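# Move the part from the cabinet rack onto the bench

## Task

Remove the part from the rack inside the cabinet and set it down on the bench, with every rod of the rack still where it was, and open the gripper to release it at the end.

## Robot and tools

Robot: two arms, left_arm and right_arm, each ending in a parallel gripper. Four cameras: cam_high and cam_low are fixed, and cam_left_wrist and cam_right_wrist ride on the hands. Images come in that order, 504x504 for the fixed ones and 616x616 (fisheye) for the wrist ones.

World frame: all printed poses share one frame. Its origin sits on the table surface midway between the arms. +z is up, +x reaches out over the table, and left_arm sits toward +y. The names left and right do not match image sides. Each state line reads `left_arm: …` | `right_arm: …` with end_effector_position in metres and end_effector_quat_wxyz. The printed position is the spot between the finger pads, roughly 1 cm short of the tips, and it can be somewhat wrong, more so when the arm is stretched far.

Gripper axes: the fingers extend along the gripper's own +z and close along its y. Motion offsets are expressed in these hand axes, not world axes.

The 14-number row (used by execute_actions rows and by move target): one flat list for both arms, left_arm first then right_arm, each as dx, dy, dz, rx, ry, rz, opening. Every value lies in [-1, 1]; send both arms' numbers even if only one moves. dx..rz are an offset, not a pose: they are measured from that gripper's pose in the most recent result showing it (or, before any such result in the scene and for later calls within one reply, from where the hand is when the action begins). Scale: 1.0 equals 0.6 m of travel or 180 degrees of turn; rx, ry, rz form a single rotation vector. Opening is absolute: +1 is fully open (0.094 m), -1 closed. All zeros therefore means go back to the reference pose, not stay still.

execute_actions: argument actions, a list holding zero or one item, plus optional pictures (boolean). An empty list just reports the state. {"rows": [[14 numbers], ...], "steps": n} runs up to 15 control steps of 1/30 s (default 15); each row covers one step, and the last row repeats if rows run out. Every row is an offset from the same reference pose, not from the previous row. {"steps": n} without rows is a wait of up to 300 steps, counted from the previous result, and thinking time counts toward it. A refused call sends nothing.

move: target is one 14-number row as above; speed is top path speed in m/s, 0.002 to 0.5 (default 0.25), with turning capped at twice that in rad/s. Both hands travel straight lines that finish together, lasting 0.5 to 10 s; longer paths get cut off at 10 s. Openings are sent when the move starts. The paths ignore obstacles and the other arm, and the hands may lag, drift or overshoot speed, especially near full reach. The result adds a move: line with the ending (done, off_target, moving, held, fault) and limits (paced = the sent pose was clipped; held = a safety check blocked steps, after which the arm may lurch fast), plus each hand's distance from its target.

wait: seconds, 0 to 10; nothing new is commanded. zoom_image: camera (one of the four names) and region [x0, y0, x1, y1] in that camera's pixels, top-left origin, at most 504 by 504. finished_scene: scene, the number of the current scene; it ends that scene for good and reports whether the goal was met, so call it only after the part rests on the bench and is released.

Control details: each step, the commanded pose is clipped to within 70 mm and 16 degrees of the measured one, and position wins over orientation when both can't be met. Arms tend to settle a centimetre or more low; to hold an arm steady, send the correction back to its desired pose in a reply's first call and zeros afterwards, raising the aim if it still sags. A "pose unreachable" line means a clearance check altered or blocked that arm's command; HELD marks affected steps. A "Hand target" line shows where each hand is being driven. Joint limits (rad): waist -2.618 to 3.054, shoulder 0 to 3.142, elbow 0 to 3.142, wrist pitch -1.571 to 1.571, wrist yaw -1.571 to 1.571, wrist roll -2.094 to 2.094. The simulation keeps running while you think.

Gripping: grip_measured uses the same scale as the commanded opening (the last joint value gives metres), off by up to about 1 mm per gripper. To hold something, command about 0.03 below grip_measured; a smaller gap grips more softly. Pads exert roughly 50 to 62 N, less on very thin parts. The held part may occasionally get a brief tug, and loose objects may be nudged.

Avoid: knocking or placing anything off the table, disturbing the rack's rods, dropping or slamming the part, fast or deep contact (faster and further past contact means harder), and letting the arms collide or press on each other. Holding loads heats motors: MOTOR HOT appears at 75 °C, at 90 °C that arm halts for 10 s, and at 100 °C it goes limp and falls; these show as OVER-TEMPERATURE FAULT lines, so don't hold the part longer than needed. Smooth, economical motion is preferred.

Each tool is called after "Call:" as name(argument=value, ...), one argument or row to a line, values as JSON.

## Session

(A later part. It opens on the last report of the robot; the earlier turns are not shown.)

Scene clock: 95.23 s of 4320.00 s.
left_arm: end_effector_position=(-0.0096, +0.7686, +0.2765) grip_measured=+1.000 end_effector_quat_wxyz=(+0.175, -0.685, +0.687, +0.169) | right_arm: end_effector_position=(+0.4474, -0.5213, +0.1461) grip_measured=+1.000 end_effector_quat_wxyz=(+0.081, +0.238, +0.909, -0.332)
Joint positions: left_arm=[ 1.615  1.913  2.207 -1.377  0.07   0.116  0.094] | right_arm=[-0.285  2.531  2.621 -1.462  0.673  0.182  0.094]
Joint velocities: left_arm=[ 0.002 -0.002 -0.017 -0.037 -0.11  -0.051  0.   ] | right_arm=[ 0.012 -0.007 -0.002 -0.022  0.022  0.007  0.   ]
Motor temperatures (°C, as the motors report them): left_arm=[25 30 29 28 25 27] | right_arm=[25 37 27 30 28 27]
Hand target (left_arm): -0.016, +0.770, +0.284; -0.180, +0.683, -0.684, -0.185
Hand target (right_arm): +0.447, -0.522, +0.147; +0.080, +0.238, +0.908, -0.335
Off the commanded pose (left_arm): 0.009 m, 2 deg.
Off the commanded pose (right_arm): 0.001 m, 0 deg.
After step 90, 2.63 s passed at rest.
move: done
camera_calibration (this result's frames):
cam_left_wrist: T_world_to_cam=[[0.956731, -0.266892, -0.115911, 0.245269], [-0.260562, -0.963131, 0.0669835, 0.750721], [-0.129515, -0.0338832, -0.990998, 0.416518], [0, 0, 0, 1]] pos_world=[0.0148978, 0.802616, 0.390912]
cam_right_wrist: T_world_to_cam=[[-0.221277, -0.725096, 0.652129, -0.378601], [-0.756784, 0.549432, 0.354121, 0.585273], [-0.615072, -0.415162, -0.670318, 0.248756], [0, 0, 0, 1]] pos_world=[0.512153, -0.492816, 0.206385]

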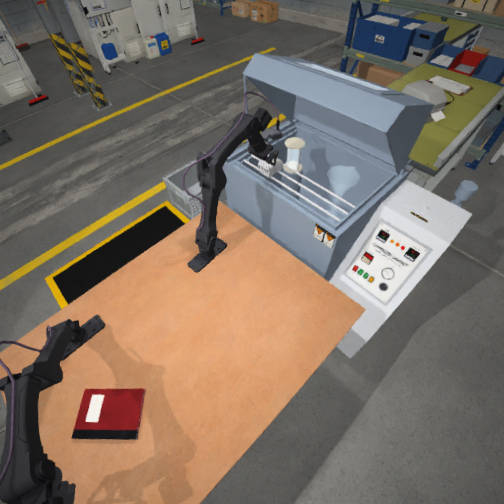

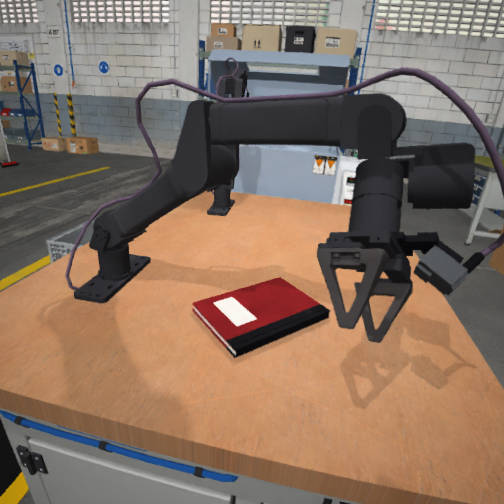

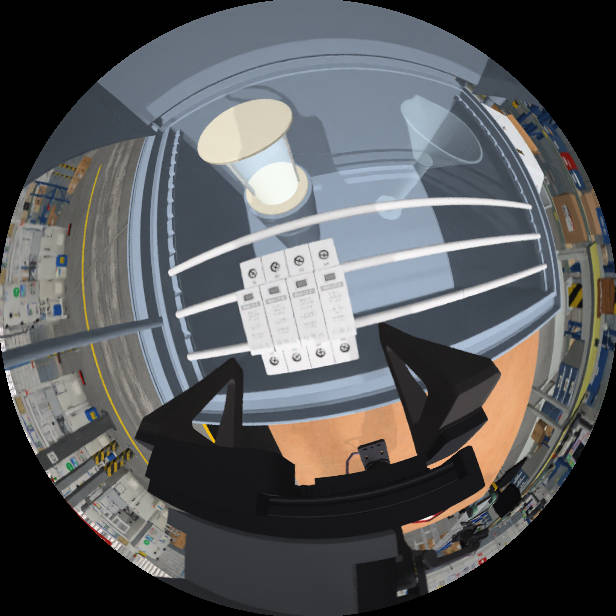

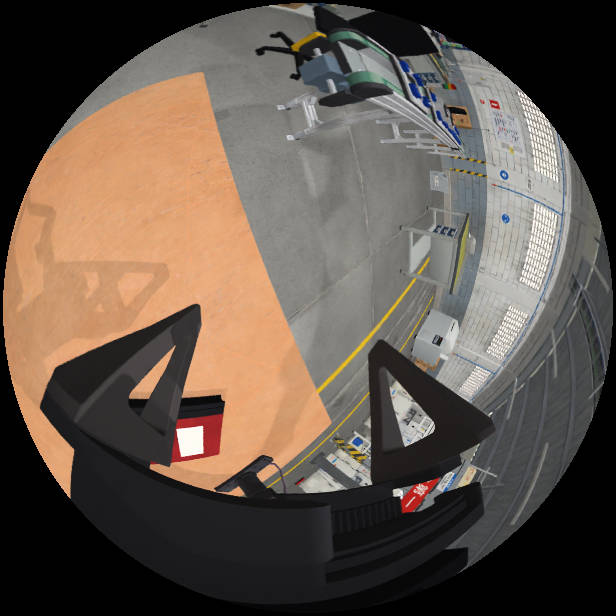

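Call:
move(
  target=[0.008,0.004,0.094,0,0,0,1,0,0,0,0,0,0,1],
  speed=0.06,
)

Scene clock: 102.07 s of 4320.00 s.
left_arm: end_effector_position=(-0.0122, +0.7885, +0.2249) grip_measured=+1.000 end_effector_quat_wxyz=(+0.172, -0.686, +0.688, +0.165) | right_arm: end_effector_position=(+0.4477, -0.5206, +0.1455) grip_measured=+1.000 end_effector_quat_wxyz=(+0.081, +0.238, +0.910, -0.329)
Joint positions: left_arm=[ 1.615  1.913  1.988 -1.169  0.07   0.116  0.094] | right_arm=[-0.285  2.531  2.621 -1.462  0.667  0.182  0.094]
Joint velocities: left_arm=[-0.002 -0.002  0.007 -0.066 -0.081 -0.037  0.   ] | right_arm=[-0.022  0.017 -0.012 -0.066 -0.037  0.007  0.   ]
Motor temperatures (°C, as the motors report them): left_arm=[25 31 29 29 25 27] | right_arm=[25 37 27 30 28 27]
Hand target (left_arm): -0.012, +0.791, +0.225; -0.175, +0.685, -0.687, -0.169
Hand target (right_arm): +0.447, -0.521, +0.146; +0.081, +0.238, +0.909, -0.332
Off the commanded pose (left_arm): 0.003 m, 1 deg.
Off the commanded pose (right_arm): 0.001 m, 0 deg.
After step 90, 2.40 s passed at rest.
move: done
camera_calibration (this result's frames):
cam_left_wrist: T_world_to_cam=[[0.956804, -0.268385, -0.111788, 0.247407], [-0.26079, -0.962236, 0.0780456, 0.769463], [-0.128513, -0.045521, -0.990663, 0.374827], [0, 0, 0, 1]] pos_world=[0.012119, 0.823868, 0.338931]
cam_right_wrist: T_world_to_cam=[[-0.221393, -0.72887, 0.647868, -0.37888], [-0.757912, 0.546654, 0.356004, 0.584116], [-0.613641, -0.41221, -0.673445, 0.250198], [0, 0, 0, 1]] pos_world=[0.512359, -0.49233, 0.206011]

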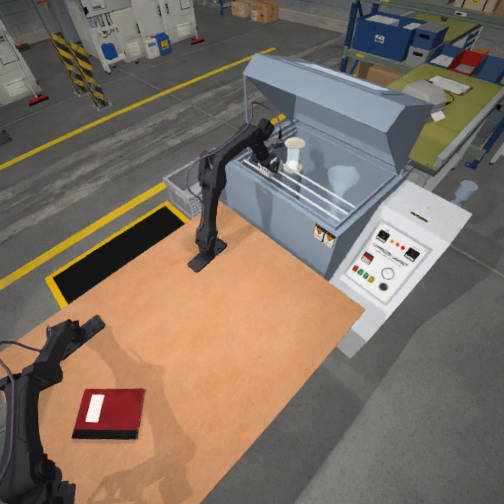

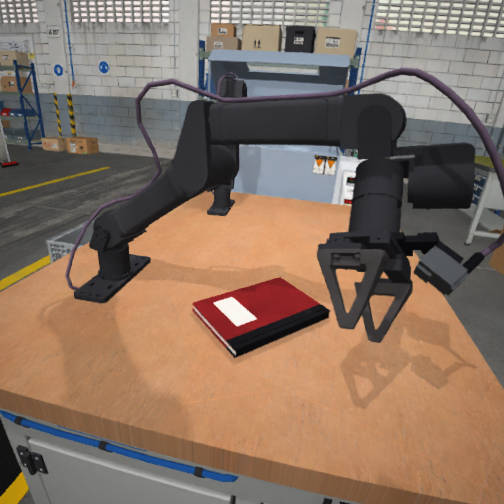

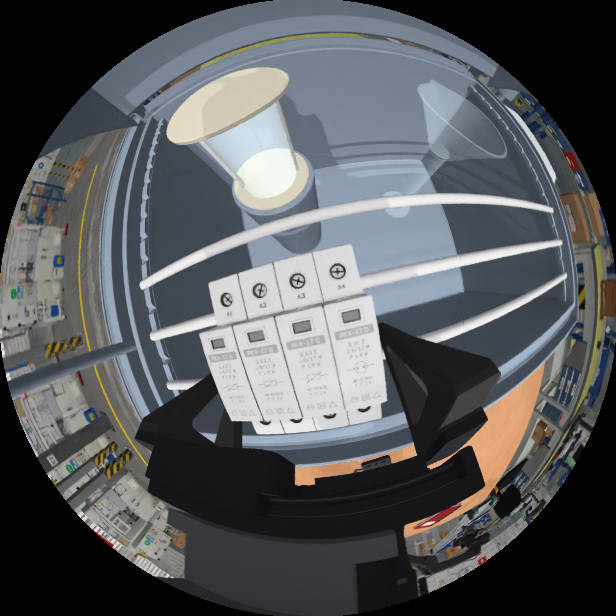

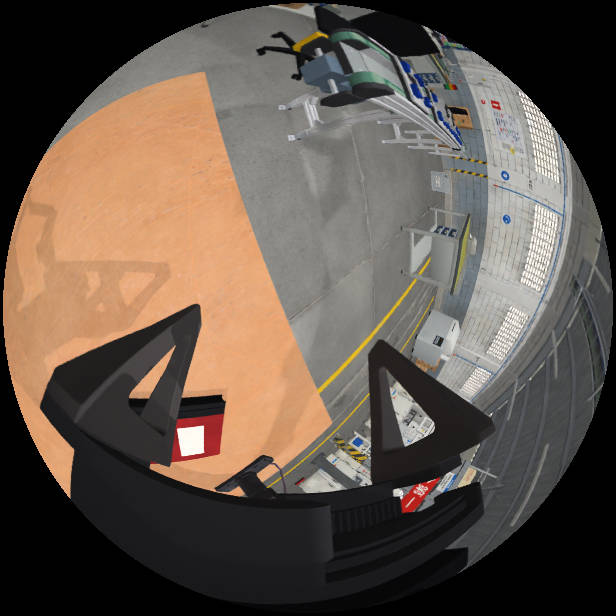

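Call:
execute_actions(
  actions=[
    {"rows":[[0,0,0,0,0,0,0.45,0,0,0,0,0,0,1]],"steps":15},
  ],
)

Scene clock: 105.20 s of 4320.00 s.
left_arm: end_effector_position=(-0.0120, +0.7889, +0.2251) grip_measured=+0.521 end_effector_quat_wxyz=(+0.173, -0.685, +0.688, +0.165) | right_arm: end_effector_position=(+0.4480, -0.5199, +0.1449) grip_measured=+1.000 end_effector_quat_wxyz=(+0.081, +0.237, +0.911, -0.327)
Joint positions: left_arm=[ 1.615  1.913  1.988 -1.168  0.071  0.116  0.071] | right_arm=[-0.285  2.531  2.621 -1.462  0.662  0.182  0.094]
Joint velocities: left_arm=[ 0.007 -0.012 -0.022  0.007  0.007 -0.007 -0.   ] | right_arm=[-0.017 -0.017  0.017  0.066  0.007 -0.022  0.   ]
Motor temperatures (°C, as the motors report them): left_arm=[25 31 29 29 25 27] | right_arm=[25 37 27 30 28 27]
Hand target (left_arm): -0.012, +0.789, +0.225; -0.172, +0.686, -0.688, -0.165
Hand target (right_arm): +0.448, -0.521, +0.145; +0.081, +0.238, +0.910, -0.329
Off the commanded pose (left_arm): 0.001 m, 0 deg.
Off the commanded pose (right_arm): 0.001 m, 0 deg.
Steps of this call (steps 1 to 79: nothing new was sent; steps 80 to 94: all 15 steps of this action). Readings (end_effector_position):
80: left_arm (-0.0123, +0.7889, +0.2251) | right_arm (+0.4478, -0.5205, +0.1454)
81: left_arm (-0.0123, +0.7889, +0.2251) | right_arm (+0.4478, -0.5203, +0.1452)
83: left_arm (-0.0120, +0.7889, +0.2251) | right_arm (+0.4479, -0.5202, +0.1451)
87: left_arm (-0.0120, +0.7889, +0.2251) | right_arm (+0.4480, -0.5200, +0.1450)
94: the state above
camera_calibration (this result's frames):
cam_left_wrist: T_world_to_cam=[[0.956738, -0.268824, -0.111294, 0.24758], [-0.261548, -0.962212, 0.0757703, 0.770412], [-0.127457, -0.0433836, -0.990895, 0.373485], [0, 0, 0, 1]] pos_world=[0.0122342, 0.824059, 0.339264]
cam_right_wrist: T_world_to_cam=[[-0.221492, -0.732372, 0.643873, -0.379131], [-0.758964, 0.544051, 0.357746, 0.583037], [-0.612303, -0.409438, -0.676347, 0.251546], [0, 0, 0, 1]] pos_world=[0.512552, -0.491874, 0.205665]

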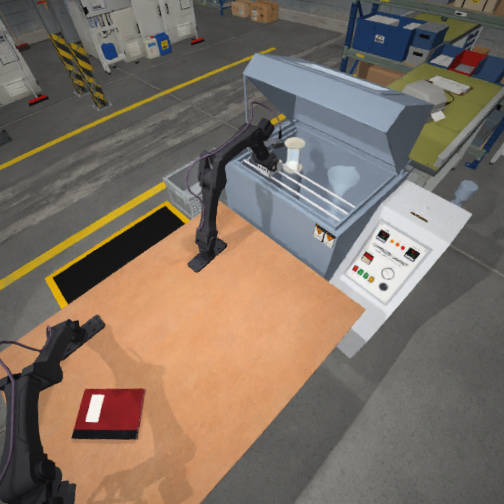

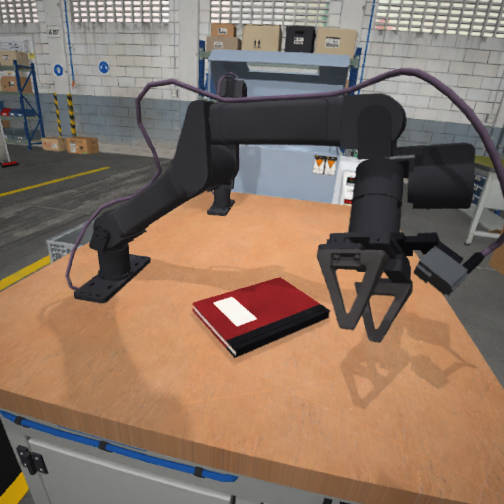

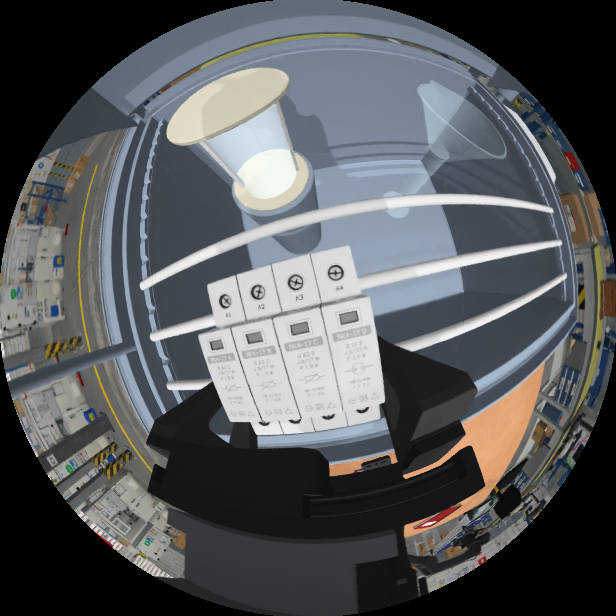

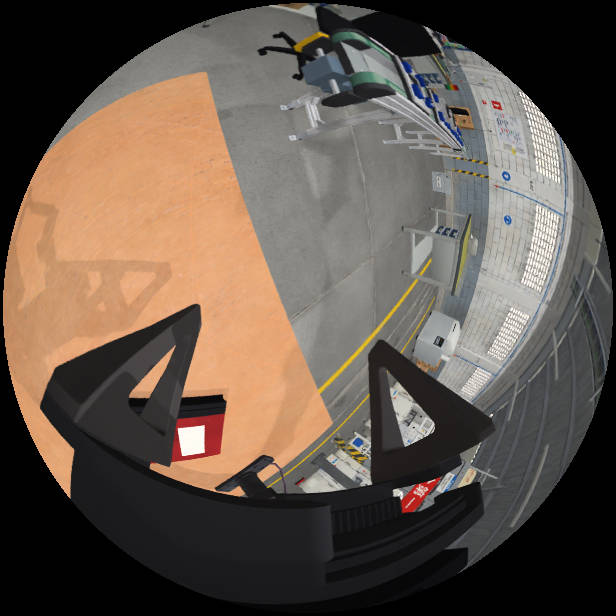

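Call:
move(
  target=[-0.087,0,-0.162,0,0,0,0.45,0,0,0,0,0,0,1],
  speed=0.08,
)

Scene clock: 108.87 s of 4320.00 s.
left_arm: end_effector_position=(-0.0126, +0.7932, +0.3111) grip_measured=+0.521 end_effector_quat_wxyz=(+0.194, -0.678, +0.682, +0.193) | right_arm: end_effector_position=(+0.4483, -0.5191, +0.1443) grip_measured=+1.000 end_effector_quat_wxyz=(+0.081, +0.237, +0.912, -0.324)
Joint positions: left_arm=[ 1.615  2.132  2.689 -1.576  0.071  0.116  0.071] | right_arm=[-0.285  2.531  2.621 -1.462  0.656  0.182  0.094]
Joint velocities: left_arm=[-0.017  0.007 -0.007  0.007 -0.007 -0.037 -0.   ] | right_arm=[ 0.002 -0.022 -0.007  0.037 -0.037 -0.007  0.   ]
Motor temperatures (°C, as the motors report them): left_arm=[25 32 29 29 25 27] | right_arm=[25 38 27 30 28 27]
Hand target (left_arm): -0.012, +0.788, +0.333; -0.213, +0.674, -0.674, -0.215
Hand target (right_arm): +0.448, -0.520, +0.145; +0.081, +0.237, +0.911, -0.327
Off the commanded pose (left_arm): 0.024 m, 4 deg.
Off the commanded pose (right_arm): 0.001 m, 0 deg.
joint sent to its limit (left arm) — the command would take joint 4 (wrist pitch) past its lower limit, so that joint was sent only as far as its limit.
move: off_target (left_arm)
camera_calibration (this result's frames):
cam_left_wrist: T_world_to_cam=[[0.955541, -0.259658, -0.139711, 0.260398], [-0.26115, -0.965266, 0.00787269, 0.791423], [-0.136902, 0.0289628, -0.990161, 0.40112], [0, 0, 0, 1]] pos_world=[0.0127731, 0.819931, 0.427324]
cam_right_wrist: T_world_to_cam=[[-0.221588, -0.736101, 0.639573, -0.379389], [-0.76009, 0.541251, 0.359597, 0.581881], [-0.610869, -0.406451, -0.679439, 0.252991], [0, 0, 0, 1]] pos_world=[0.512758, -0.491384, 0.205296]

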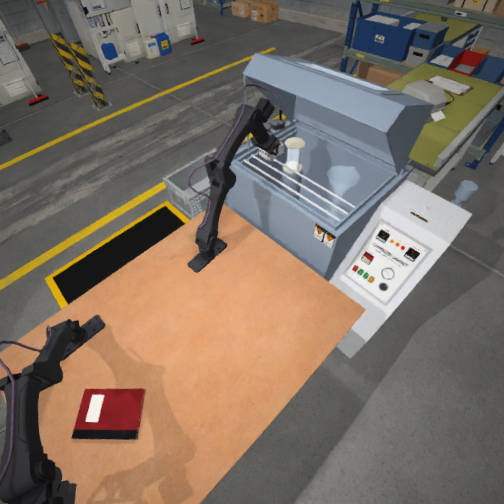

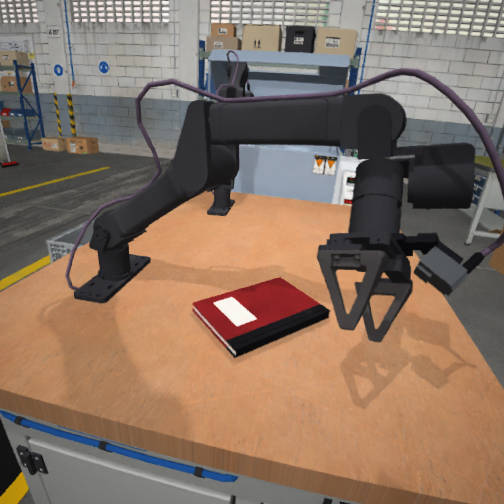

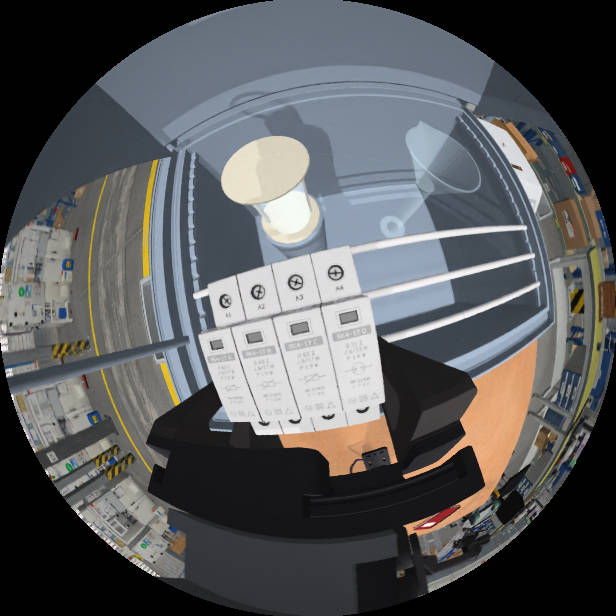

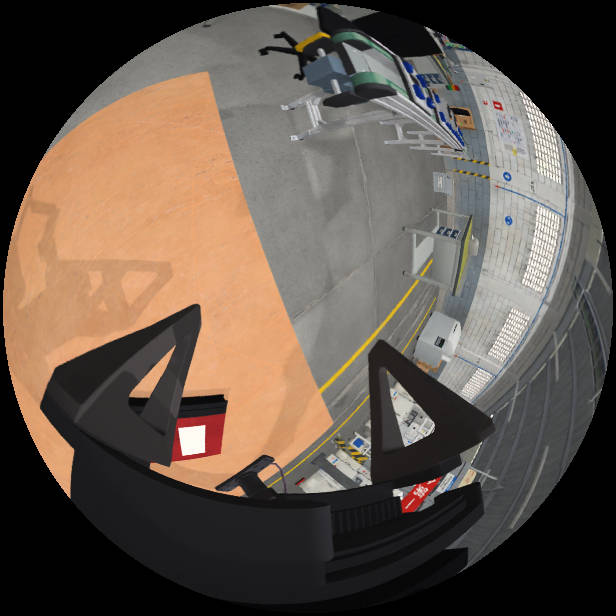

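Call:
move(
  target=[0.16,-0.517,-0.28,0.133,0,0.212,0.45,0,0,0,0,0,0,1],
  speed=0.15,
)

Call:
move(
  target=[0.2,-0.448,0.03,0.133,0,0.212,0.45,0,0,0,0,0,0,1],
  speed=0.15,
)

Scene clock: 118.47 s of 4320.00 s.
left_arm: end_effector_position=(+0.2953, +0.6237, +0.3911) grip_measured=+0.520 end_effector_quat_wxyz=(+0.323, -0.355, +0.868, +0.128) | right_arm: end_effector_position=(+0.4487, -0.5184, +0.1437) grip_measured=+1.000 end_effector_quat_wxyz=(+0.081, +0.237, +0.913, -0.322)
Joint positions: left_arm=[ 0.796  1.819  2.53  -1.576  0.074  0.078  0.071] | right_arm=[-0.285  2.531  2.621 -1.462  0.651  0.182  0.094]
Joint velocities: left_arm=[-0.027 -0.002 -0.002  0.081 -0.037  0.022  0.001] | right_arm=[ 0.002  0.002 -0.007 -0.051  0.007 -0.081  0.   ]
Motor temperatures (°C, as the motors report them): left_arm=[25 33 29 29 25 27] | right_arm=[25 38 27 30 28 27]
Hand target (left_arm): +0.293, +0.622, +0.403; +0.338, -0.357, +0.860, +0.136
Hand target (right_arm): +0.448, -0.519, +0.144; +0.081, +0.237, +0.912, -0.324
Off the commanded pose (left_arm): 0.012 m, 9 deg.
Off the commanded pose (right_arm): 0.001 m, 0 deg.
joint sent to its limit (left arm) — the command would take joint 4 (wrist pitch) past its lower limit, so that joint was sent only as far as its limit.
After step 90, 3.60 s passed at rest.
move: off_target (left_arm)
camera_calibration (this result's frames):
cam_left_wrist: T_world_to_cam=[[0.505425, -0.845728, -0.171146, 0.444064], [-0.862098, -0.486546, -0.141632, 0.644922], [0.0365121, 0.219129, -0.975013, 0.351581], [0, 0, 0, 1]] pos_world=[0.318708, 0.6123, 0.510137]
cam_right_wrist: T_world_to_cam=[[-0.221669, -0.739561, 0.635541, -0.379621], [-0.761142, 0.538627, 0.361309, 0.580802], [-0.60953, -0.403646, -0.682308, 0.254342], [0, 0, 0, 1]] pos_world=[0.512951, -0.490925, 0.204955]

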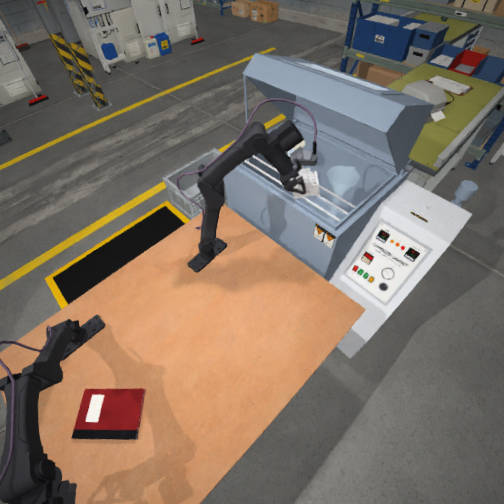

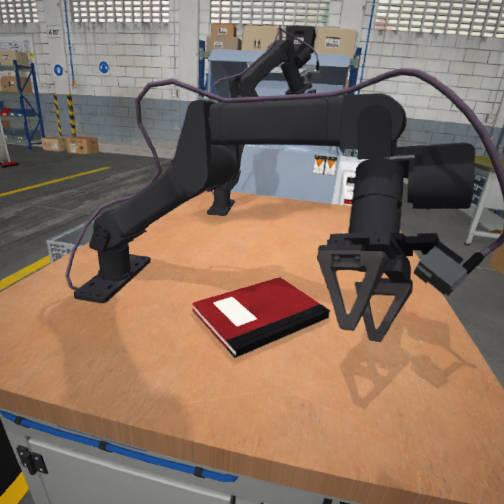

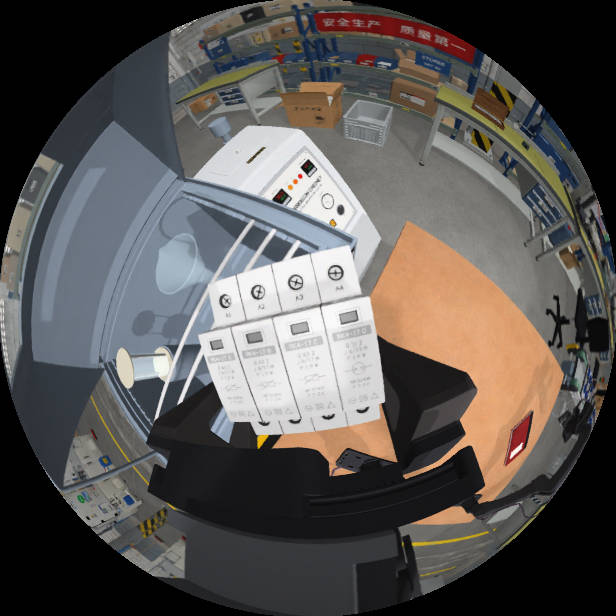

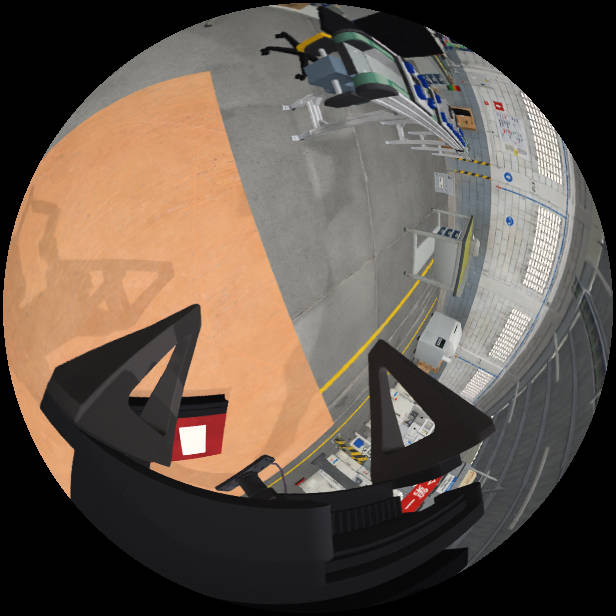

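Scene clock: 121.50 s of 4320.00 s.
left_arm: end_effector_position=(+0.4095, +0.3756, +0.2856) grip_measured=+0.519 end_effector_quat_wxyz=(+0.286, +0.013, +0.958, +0.030) | right_arm: end_effector_position=(+0.4490, -0.5177, +0.1431) grip_measured=+1.000 end_effector_quat_wxyz=(+0.082, +0.237, +0.914, -0.319)
Joint positions: left_arm=[ 0.048  1.544  1.759 -1.203  0.023  0.152  0.071] | right_arm=[-0.285  2.531  2.621 -1.462  0.646  0.182  0.094]
Joint velocities: left_arm=[ 0.017 -0.007  0.017 -0.051 -0.007 -0.051  0.001] | right_arm=[-0.012 -0.012 -0.007 -0.037  0.022  0.007  0.   ]
Motor temperatures (°C, as the motors report them): left_arm=[25 33 29 29 25 27] | right_arm=[25 38 27 30 28 27]
Hand target (left_arm): +0.425, +0.378, +0.303; +0.329, +0.017, +0.943, +0.040
Hand target (right_arm): +0.449, -0.518, +0.144; +0.081, +0.237, +0.913, -0.321
Off the commanded pose (left_arm): 0.023 m, 6 deg.
Off the commanded pose (right_arm): 0.001 m, 0 deg.
move: off_target (left_arm)
camera_calibration (this result's frames):
cam_left_wrist: T_world_to_cam=[[-0.257018, -0.944034, -0.206742, 0.517815], [-0.964957, 0.262404, 0.00141759, 0.327636], [0.0529118, 0.199862, -0.978394, 0.300487], [0, 0, 0, 1]] pos_world=[0.433343, 0.342806, 0.400585]
cam_right_wrist: T_world_to_cam=[[-0.22174, -0.743, 0.631491, -0.379843], [-0.762192, 0.535994, 0.363006, 0.579723], [-0.608189, -0.400825, -0.685161, 0.255694], [0, 0, 0, 1]] pos_world=[0.513144, -0.490463, 0.204616]

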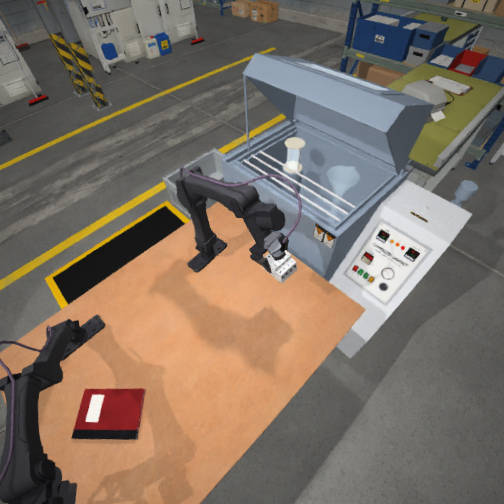

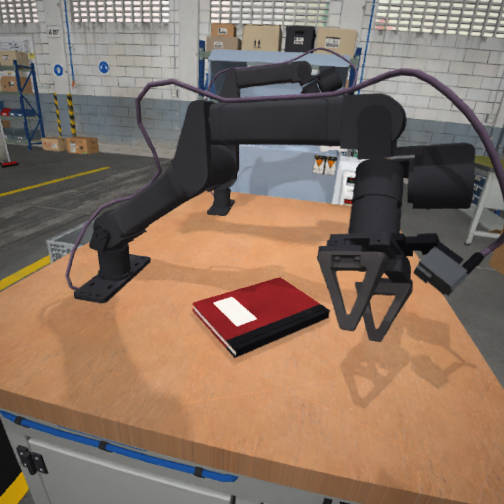

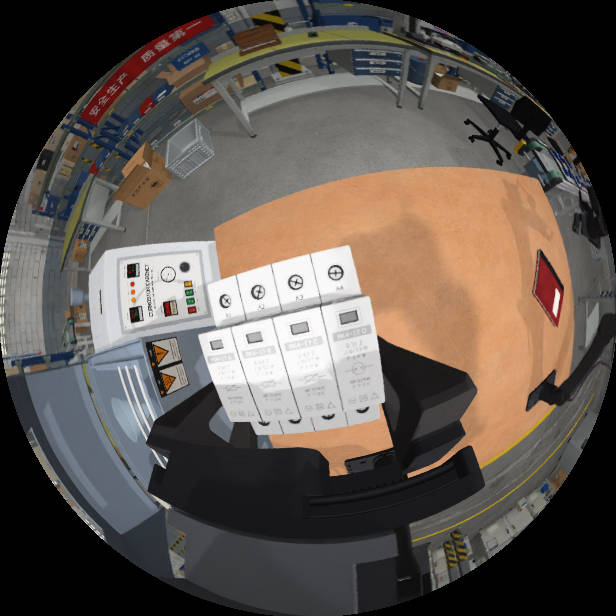

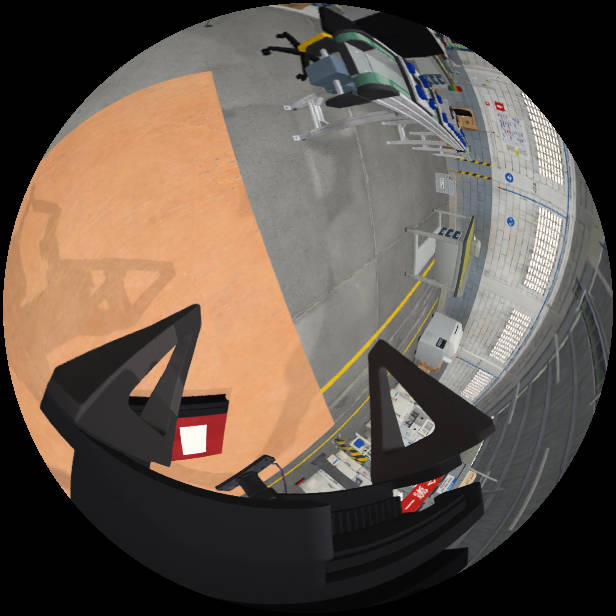

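Call:
move(
  target=[0.197,-0.1,0.3,0,0.027,0,0.45,0,0,0,0,0,0,1],
  speed=0.15,
)

Scene clock: 126.27 s of 4320.00 s.
left_arm: end_effector_position=(+0.3898, +0.3308, +0.0520) grip_measured=+0.519 end_effector_quat_wxyz=(+0.201, +0.015, +0.979, +0.024) | right_arm: end_effector_position=(+0.4492, -0.5171, +0.1426) grip_measured=+1.000 end_effector_quat_wxyz=(+0.082, +0.237, +0.915, -0.317)
Joint positions: left_arm=[-0.107  1.591  0.933 -0.509 -0.049  0.019  0.071] | right_arm=[-0.285  2.531  2.621 -1.462  0.641  0.182  0.094]
Joint velocities: left_arm=[ 0.002 -0.012 -0.002  0.007 -0.007  0.007 -0.   ] | right_arm=[ 0.002 -0.012  0.002  0.066  0.022 -0.051  0.   ]
Motor temperatures (°C, as the motors report them): left_arm=[25 33 29 30 25 27] | right_arm=[25 38 27 30 28 27]
Hand target (left_arm): +0.409, +0.330, +0.068; +0.244, +0.011, +0.969, +0.028
Hand target (right_arm): +0.449, -0.518, +0.143; +0.082, +0.237, +0.914, -0.319
Off the commanded pose (left_arm): 0.024 m, 5 deg.
Off the commanded pose (right_arm): 0.001 m, 0 deg.
move: off_target (left_arm)
camera_calibration (this result's frames):
cam_left_wrist: T_world_to_cam=[[-0.291105, -0.944896, -0.149764, 0.432786], [-0.949373, 0.265991, 0.167149, 0.304902], [-0.118103, 0.19084, -0.974491, 0.15128], [0, 0, 0, 1]] pos_world=[0.433318, 0.298967, 0.161273]
cam_right_wrist: T_world_to_cam=[[-0.221798, -0.746176, 0.627716, -0.380042], [-0.763167, 0.53354, 0.364569, 0.57872], [-0.606944, -0.398191, -0.687795, 0.256951], [0, 0, 0, 1]] pos_world=[0.513323, -0.490033, 0.204304]

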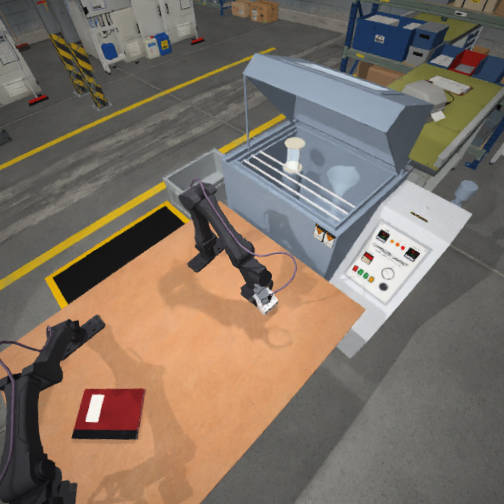

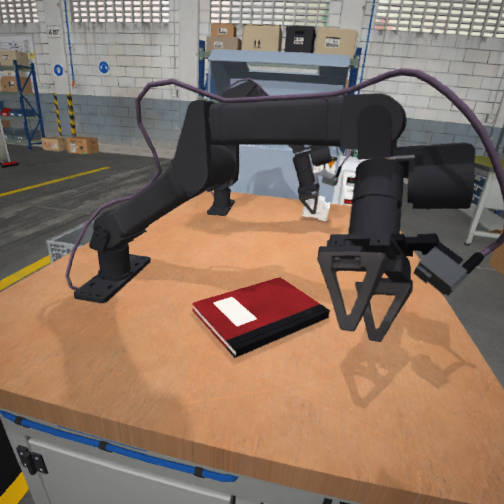

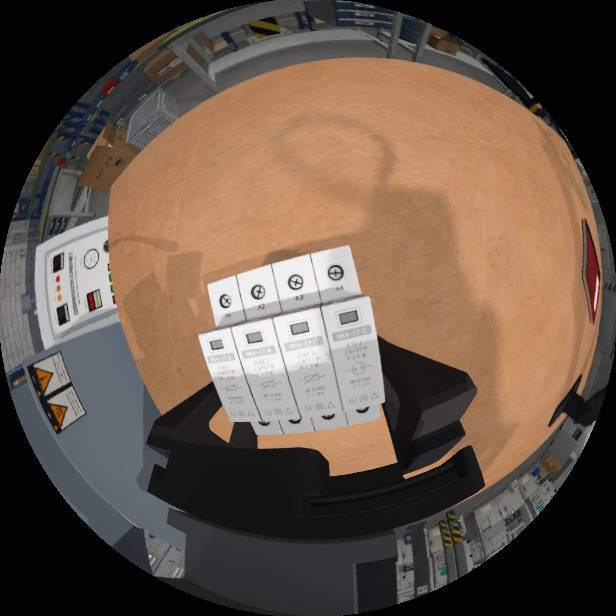

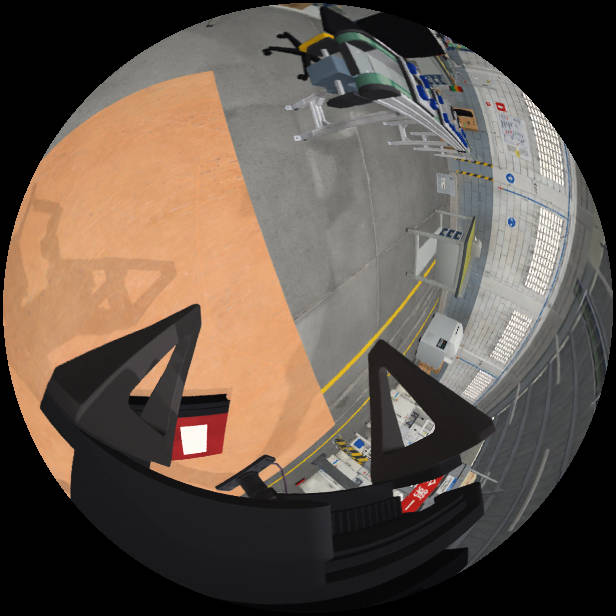

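Call:
move(
  target=[0.012,0,0.022,0,-0.03,0,0.45,0,0,0,0,0,0,1],
  speed=0.03,
)

Call:
zoom_image(
  camera="cam_low",
  region=[260,140,380,240],
)

Scene clock: 131.37 s of 4320.00 s.
left_arm: end_effector_position=(+0.3884, +0.3295, +0.0378) grip_measured=+0.519 end_effector_quat_wxyz=(+0.239, +0.015, +0.971, +0.020) | right_arm: end_effector_position=(+0.4495, -0.5164, +0.1421) grip_measured=+1.000 end_effector_quat_wxyz=(+0.082, +0.237, +0.916, -0.314)
Joint positions: left_arm=[-0.107  1.562  0.804 -0.33  -0.042  0.019  0.071] | right_arm=[-0.285  2.531  2.621 -1.462  0.635  0.182  0.094]
Joint velocities: left_arm=[ 0.012 -0.002  0.002 -0.051 -0.007 -0.007  0.001] | right_arm=[-0.002 -0.012  0.007 -0.022  0.022  0.007  0.   ]
Motor temperatures (°C, as the motors report them): left_arm=[25 32 29 30 25 27] | right_arm=[25 38 27 30 28 27]
Hand target (left_arm): +0.389, +0.332, +0.037; +0.246, +0.017, +0.969, +0.023
Hand target (right_arm): +0.449, -0.517, +0.143; +0.082, +0.237, +0.915, -0.317
Off the commanded pose (left_arm): 0.002 m, 1 deg.
Off the commanded pose (right_arm): 0.001 m, 0 deg.
After step 90, 0.30 s passed at rest.
move: done
camera_calibration (this result's frames):
cam_left_wrist: T_world_to_cam=[[-0.281721, -0.945307, -0.164402, 0.42612], [-0.95863, 0.270026, 0.0900761, 0.311471], [-0.0407567, 0.182977, -0.982272, 0.110419], [0, 0, 0, 1]] pos_world=[0.423133, 0.298505, 0.150461]
cam_right_wrist: T_world_to_cam=[[-0.221852, -0.749576, 0.623633, -0.380247], [-0.764217, 0.530888, 0.366238, 0.577641], [-0.605602, -0.39534, -0.690617, 0.258306], [0, 0, 0, 1]] pos_world=[0.513515, -0.489568, 0.203971]

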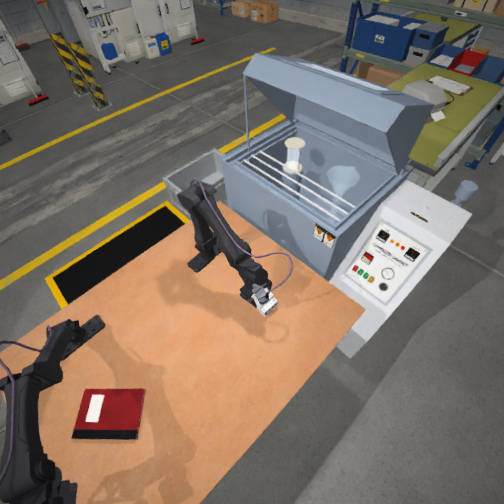

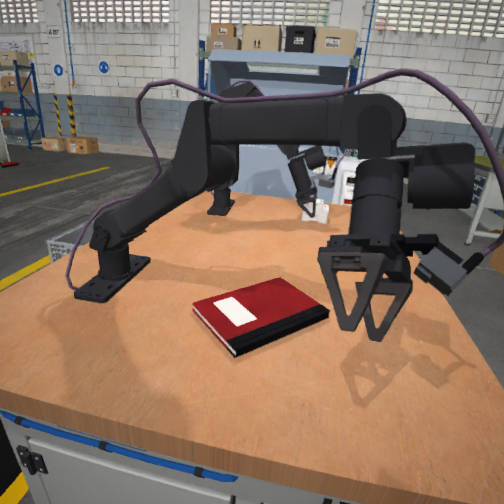

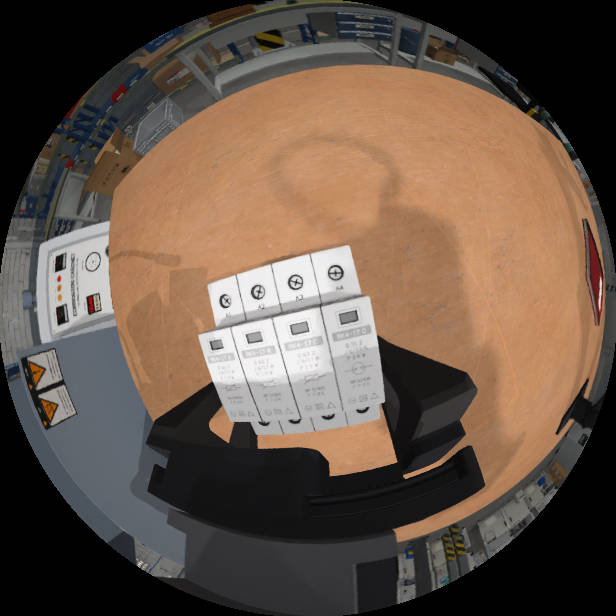

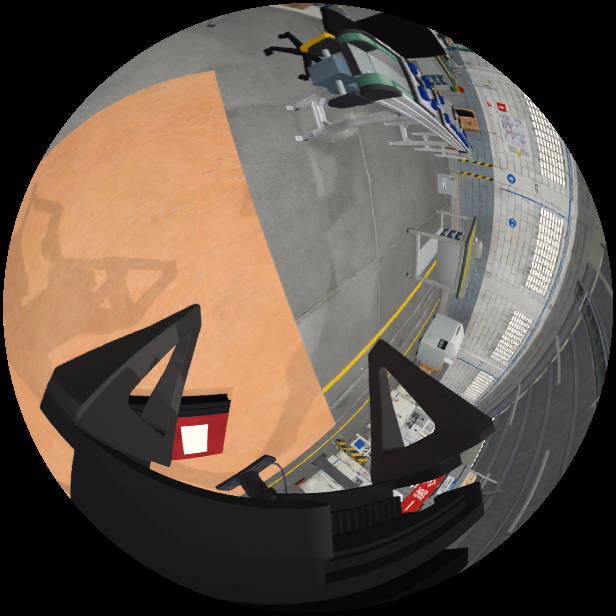

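Region (260, 140, 380, 240) of cam_low's 504x504 image, scaled by 4.200, with more detail than that image has.

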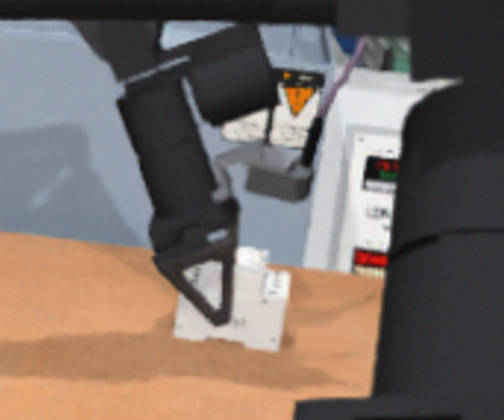

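Call:
move(
  target=[0.008,0,0.015,0,0,0,0.45,0,0,0,0,0,0,1],
  speed=0.02,
)

Scene clock: 134.13 s of 4320.00 s.
left_arm: end_effector_position=(+0.3885, +0.3295, +0.0377) grip_measured=+0.519 end_effector_quat_wxyz=(+0.240, +0.015, +0.971, +0.020) | right_arm: end_effector_position=(+0.4498, -0.5157, +0.1415) grip_measured=+1.000 end_effector_quat_wxyz=(+0.082, +0.237, +0.916, -0.312)
Joint positions: left_arm=[-0.107  1.562  0.803 -0.327 -0.042  0.019  0.071] | right_arm=[-0.285  2.531  2.621 -1.462  0.63   0.182  0.094]
Joint velocities: left_arm=[ 0.012 -0.007 -0.012  0.022 -0.007 -0.066 -0.   ] | right_arm=[-0.017 -0.022 -0.017 -0.022  0.022 -0.037  0.   ]
Motor temperatures (°C, as the motors report them): left_arm=[25 32 29 30 25 27] | right_arm=[25 38 27 30 28 27]
Hand target (left_arm): +0.388, +0.330, +0.028; +0.239, +0.015, +0.971, +0.020
Hand target (right_arm): +0.450, -0.516, +0.142; +0.082, +0.237, +0.916, -0.314
Off the commanded pose (left_arm): 0.010 m, 0 deg.
Off the commanded pose (right_arm): 0.001 m, 0 deg.
move: done
camera_calibration (this result's frames):
cam_left_wrist: T_world_to_cam=[[-0.28147, -0.945312, -0.1648, 0.426025], [-0.958767, 0.270029, 0.0886045, 0.311636], [-0.0392582, 0.182944, -0.982339, 0.109696], [0, 0, 0, 1]] pos_world=[0.423005, 0.298507, 0.150355]
cam_right_wrist: T_world_to_cam=[[-0.221894, -0.752714, 0.619826, -0.380429], [-0.765191, 0.528417, 0.367774, 0.576639], [-0.604355, -0.392678, -0.693223, 0.259565], [0, 0, 0, 1]] pos_world=[0.513694, -0.489135, 0.203663]

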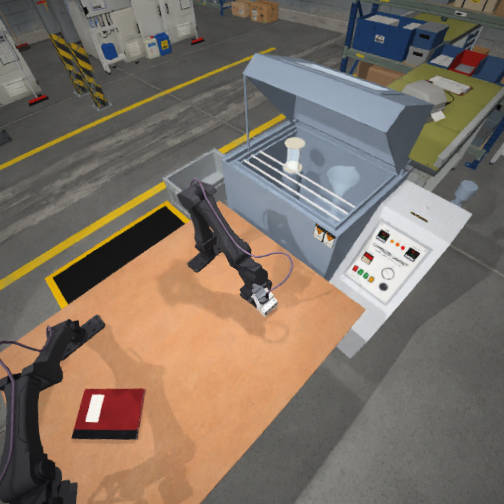

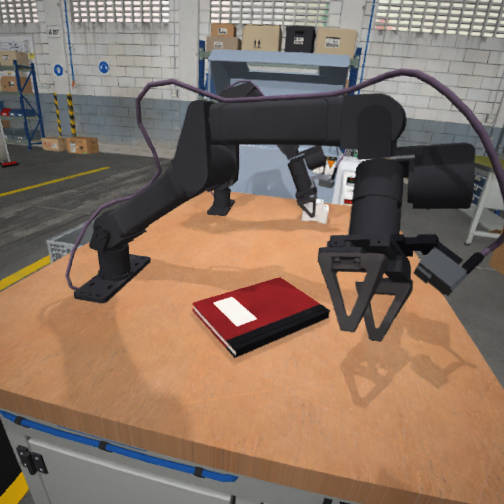

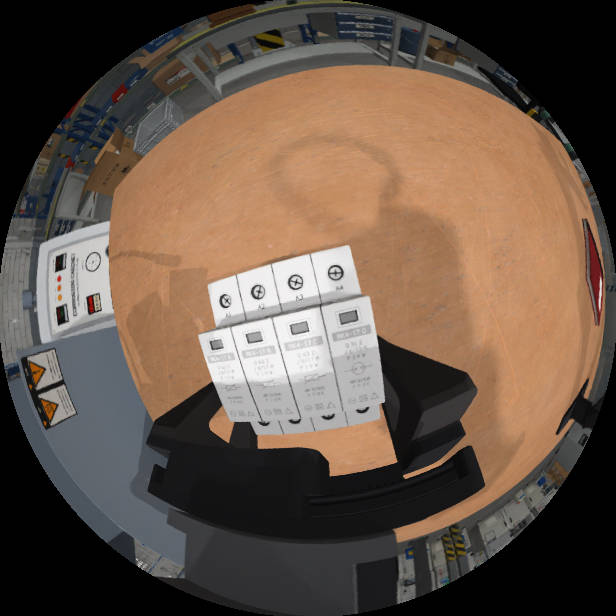

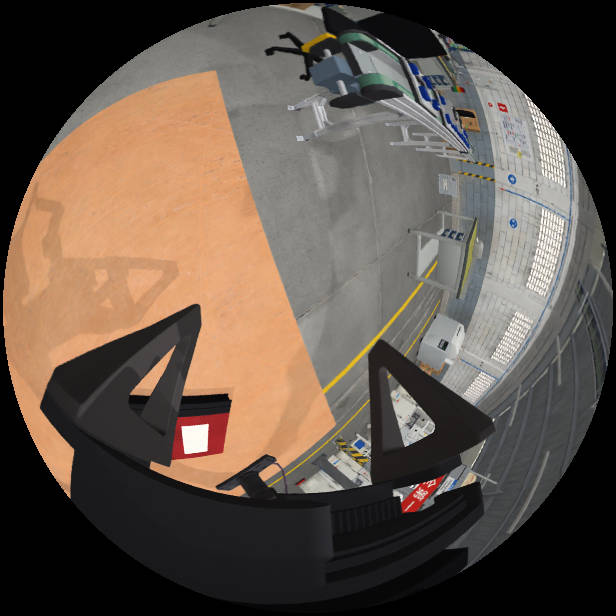

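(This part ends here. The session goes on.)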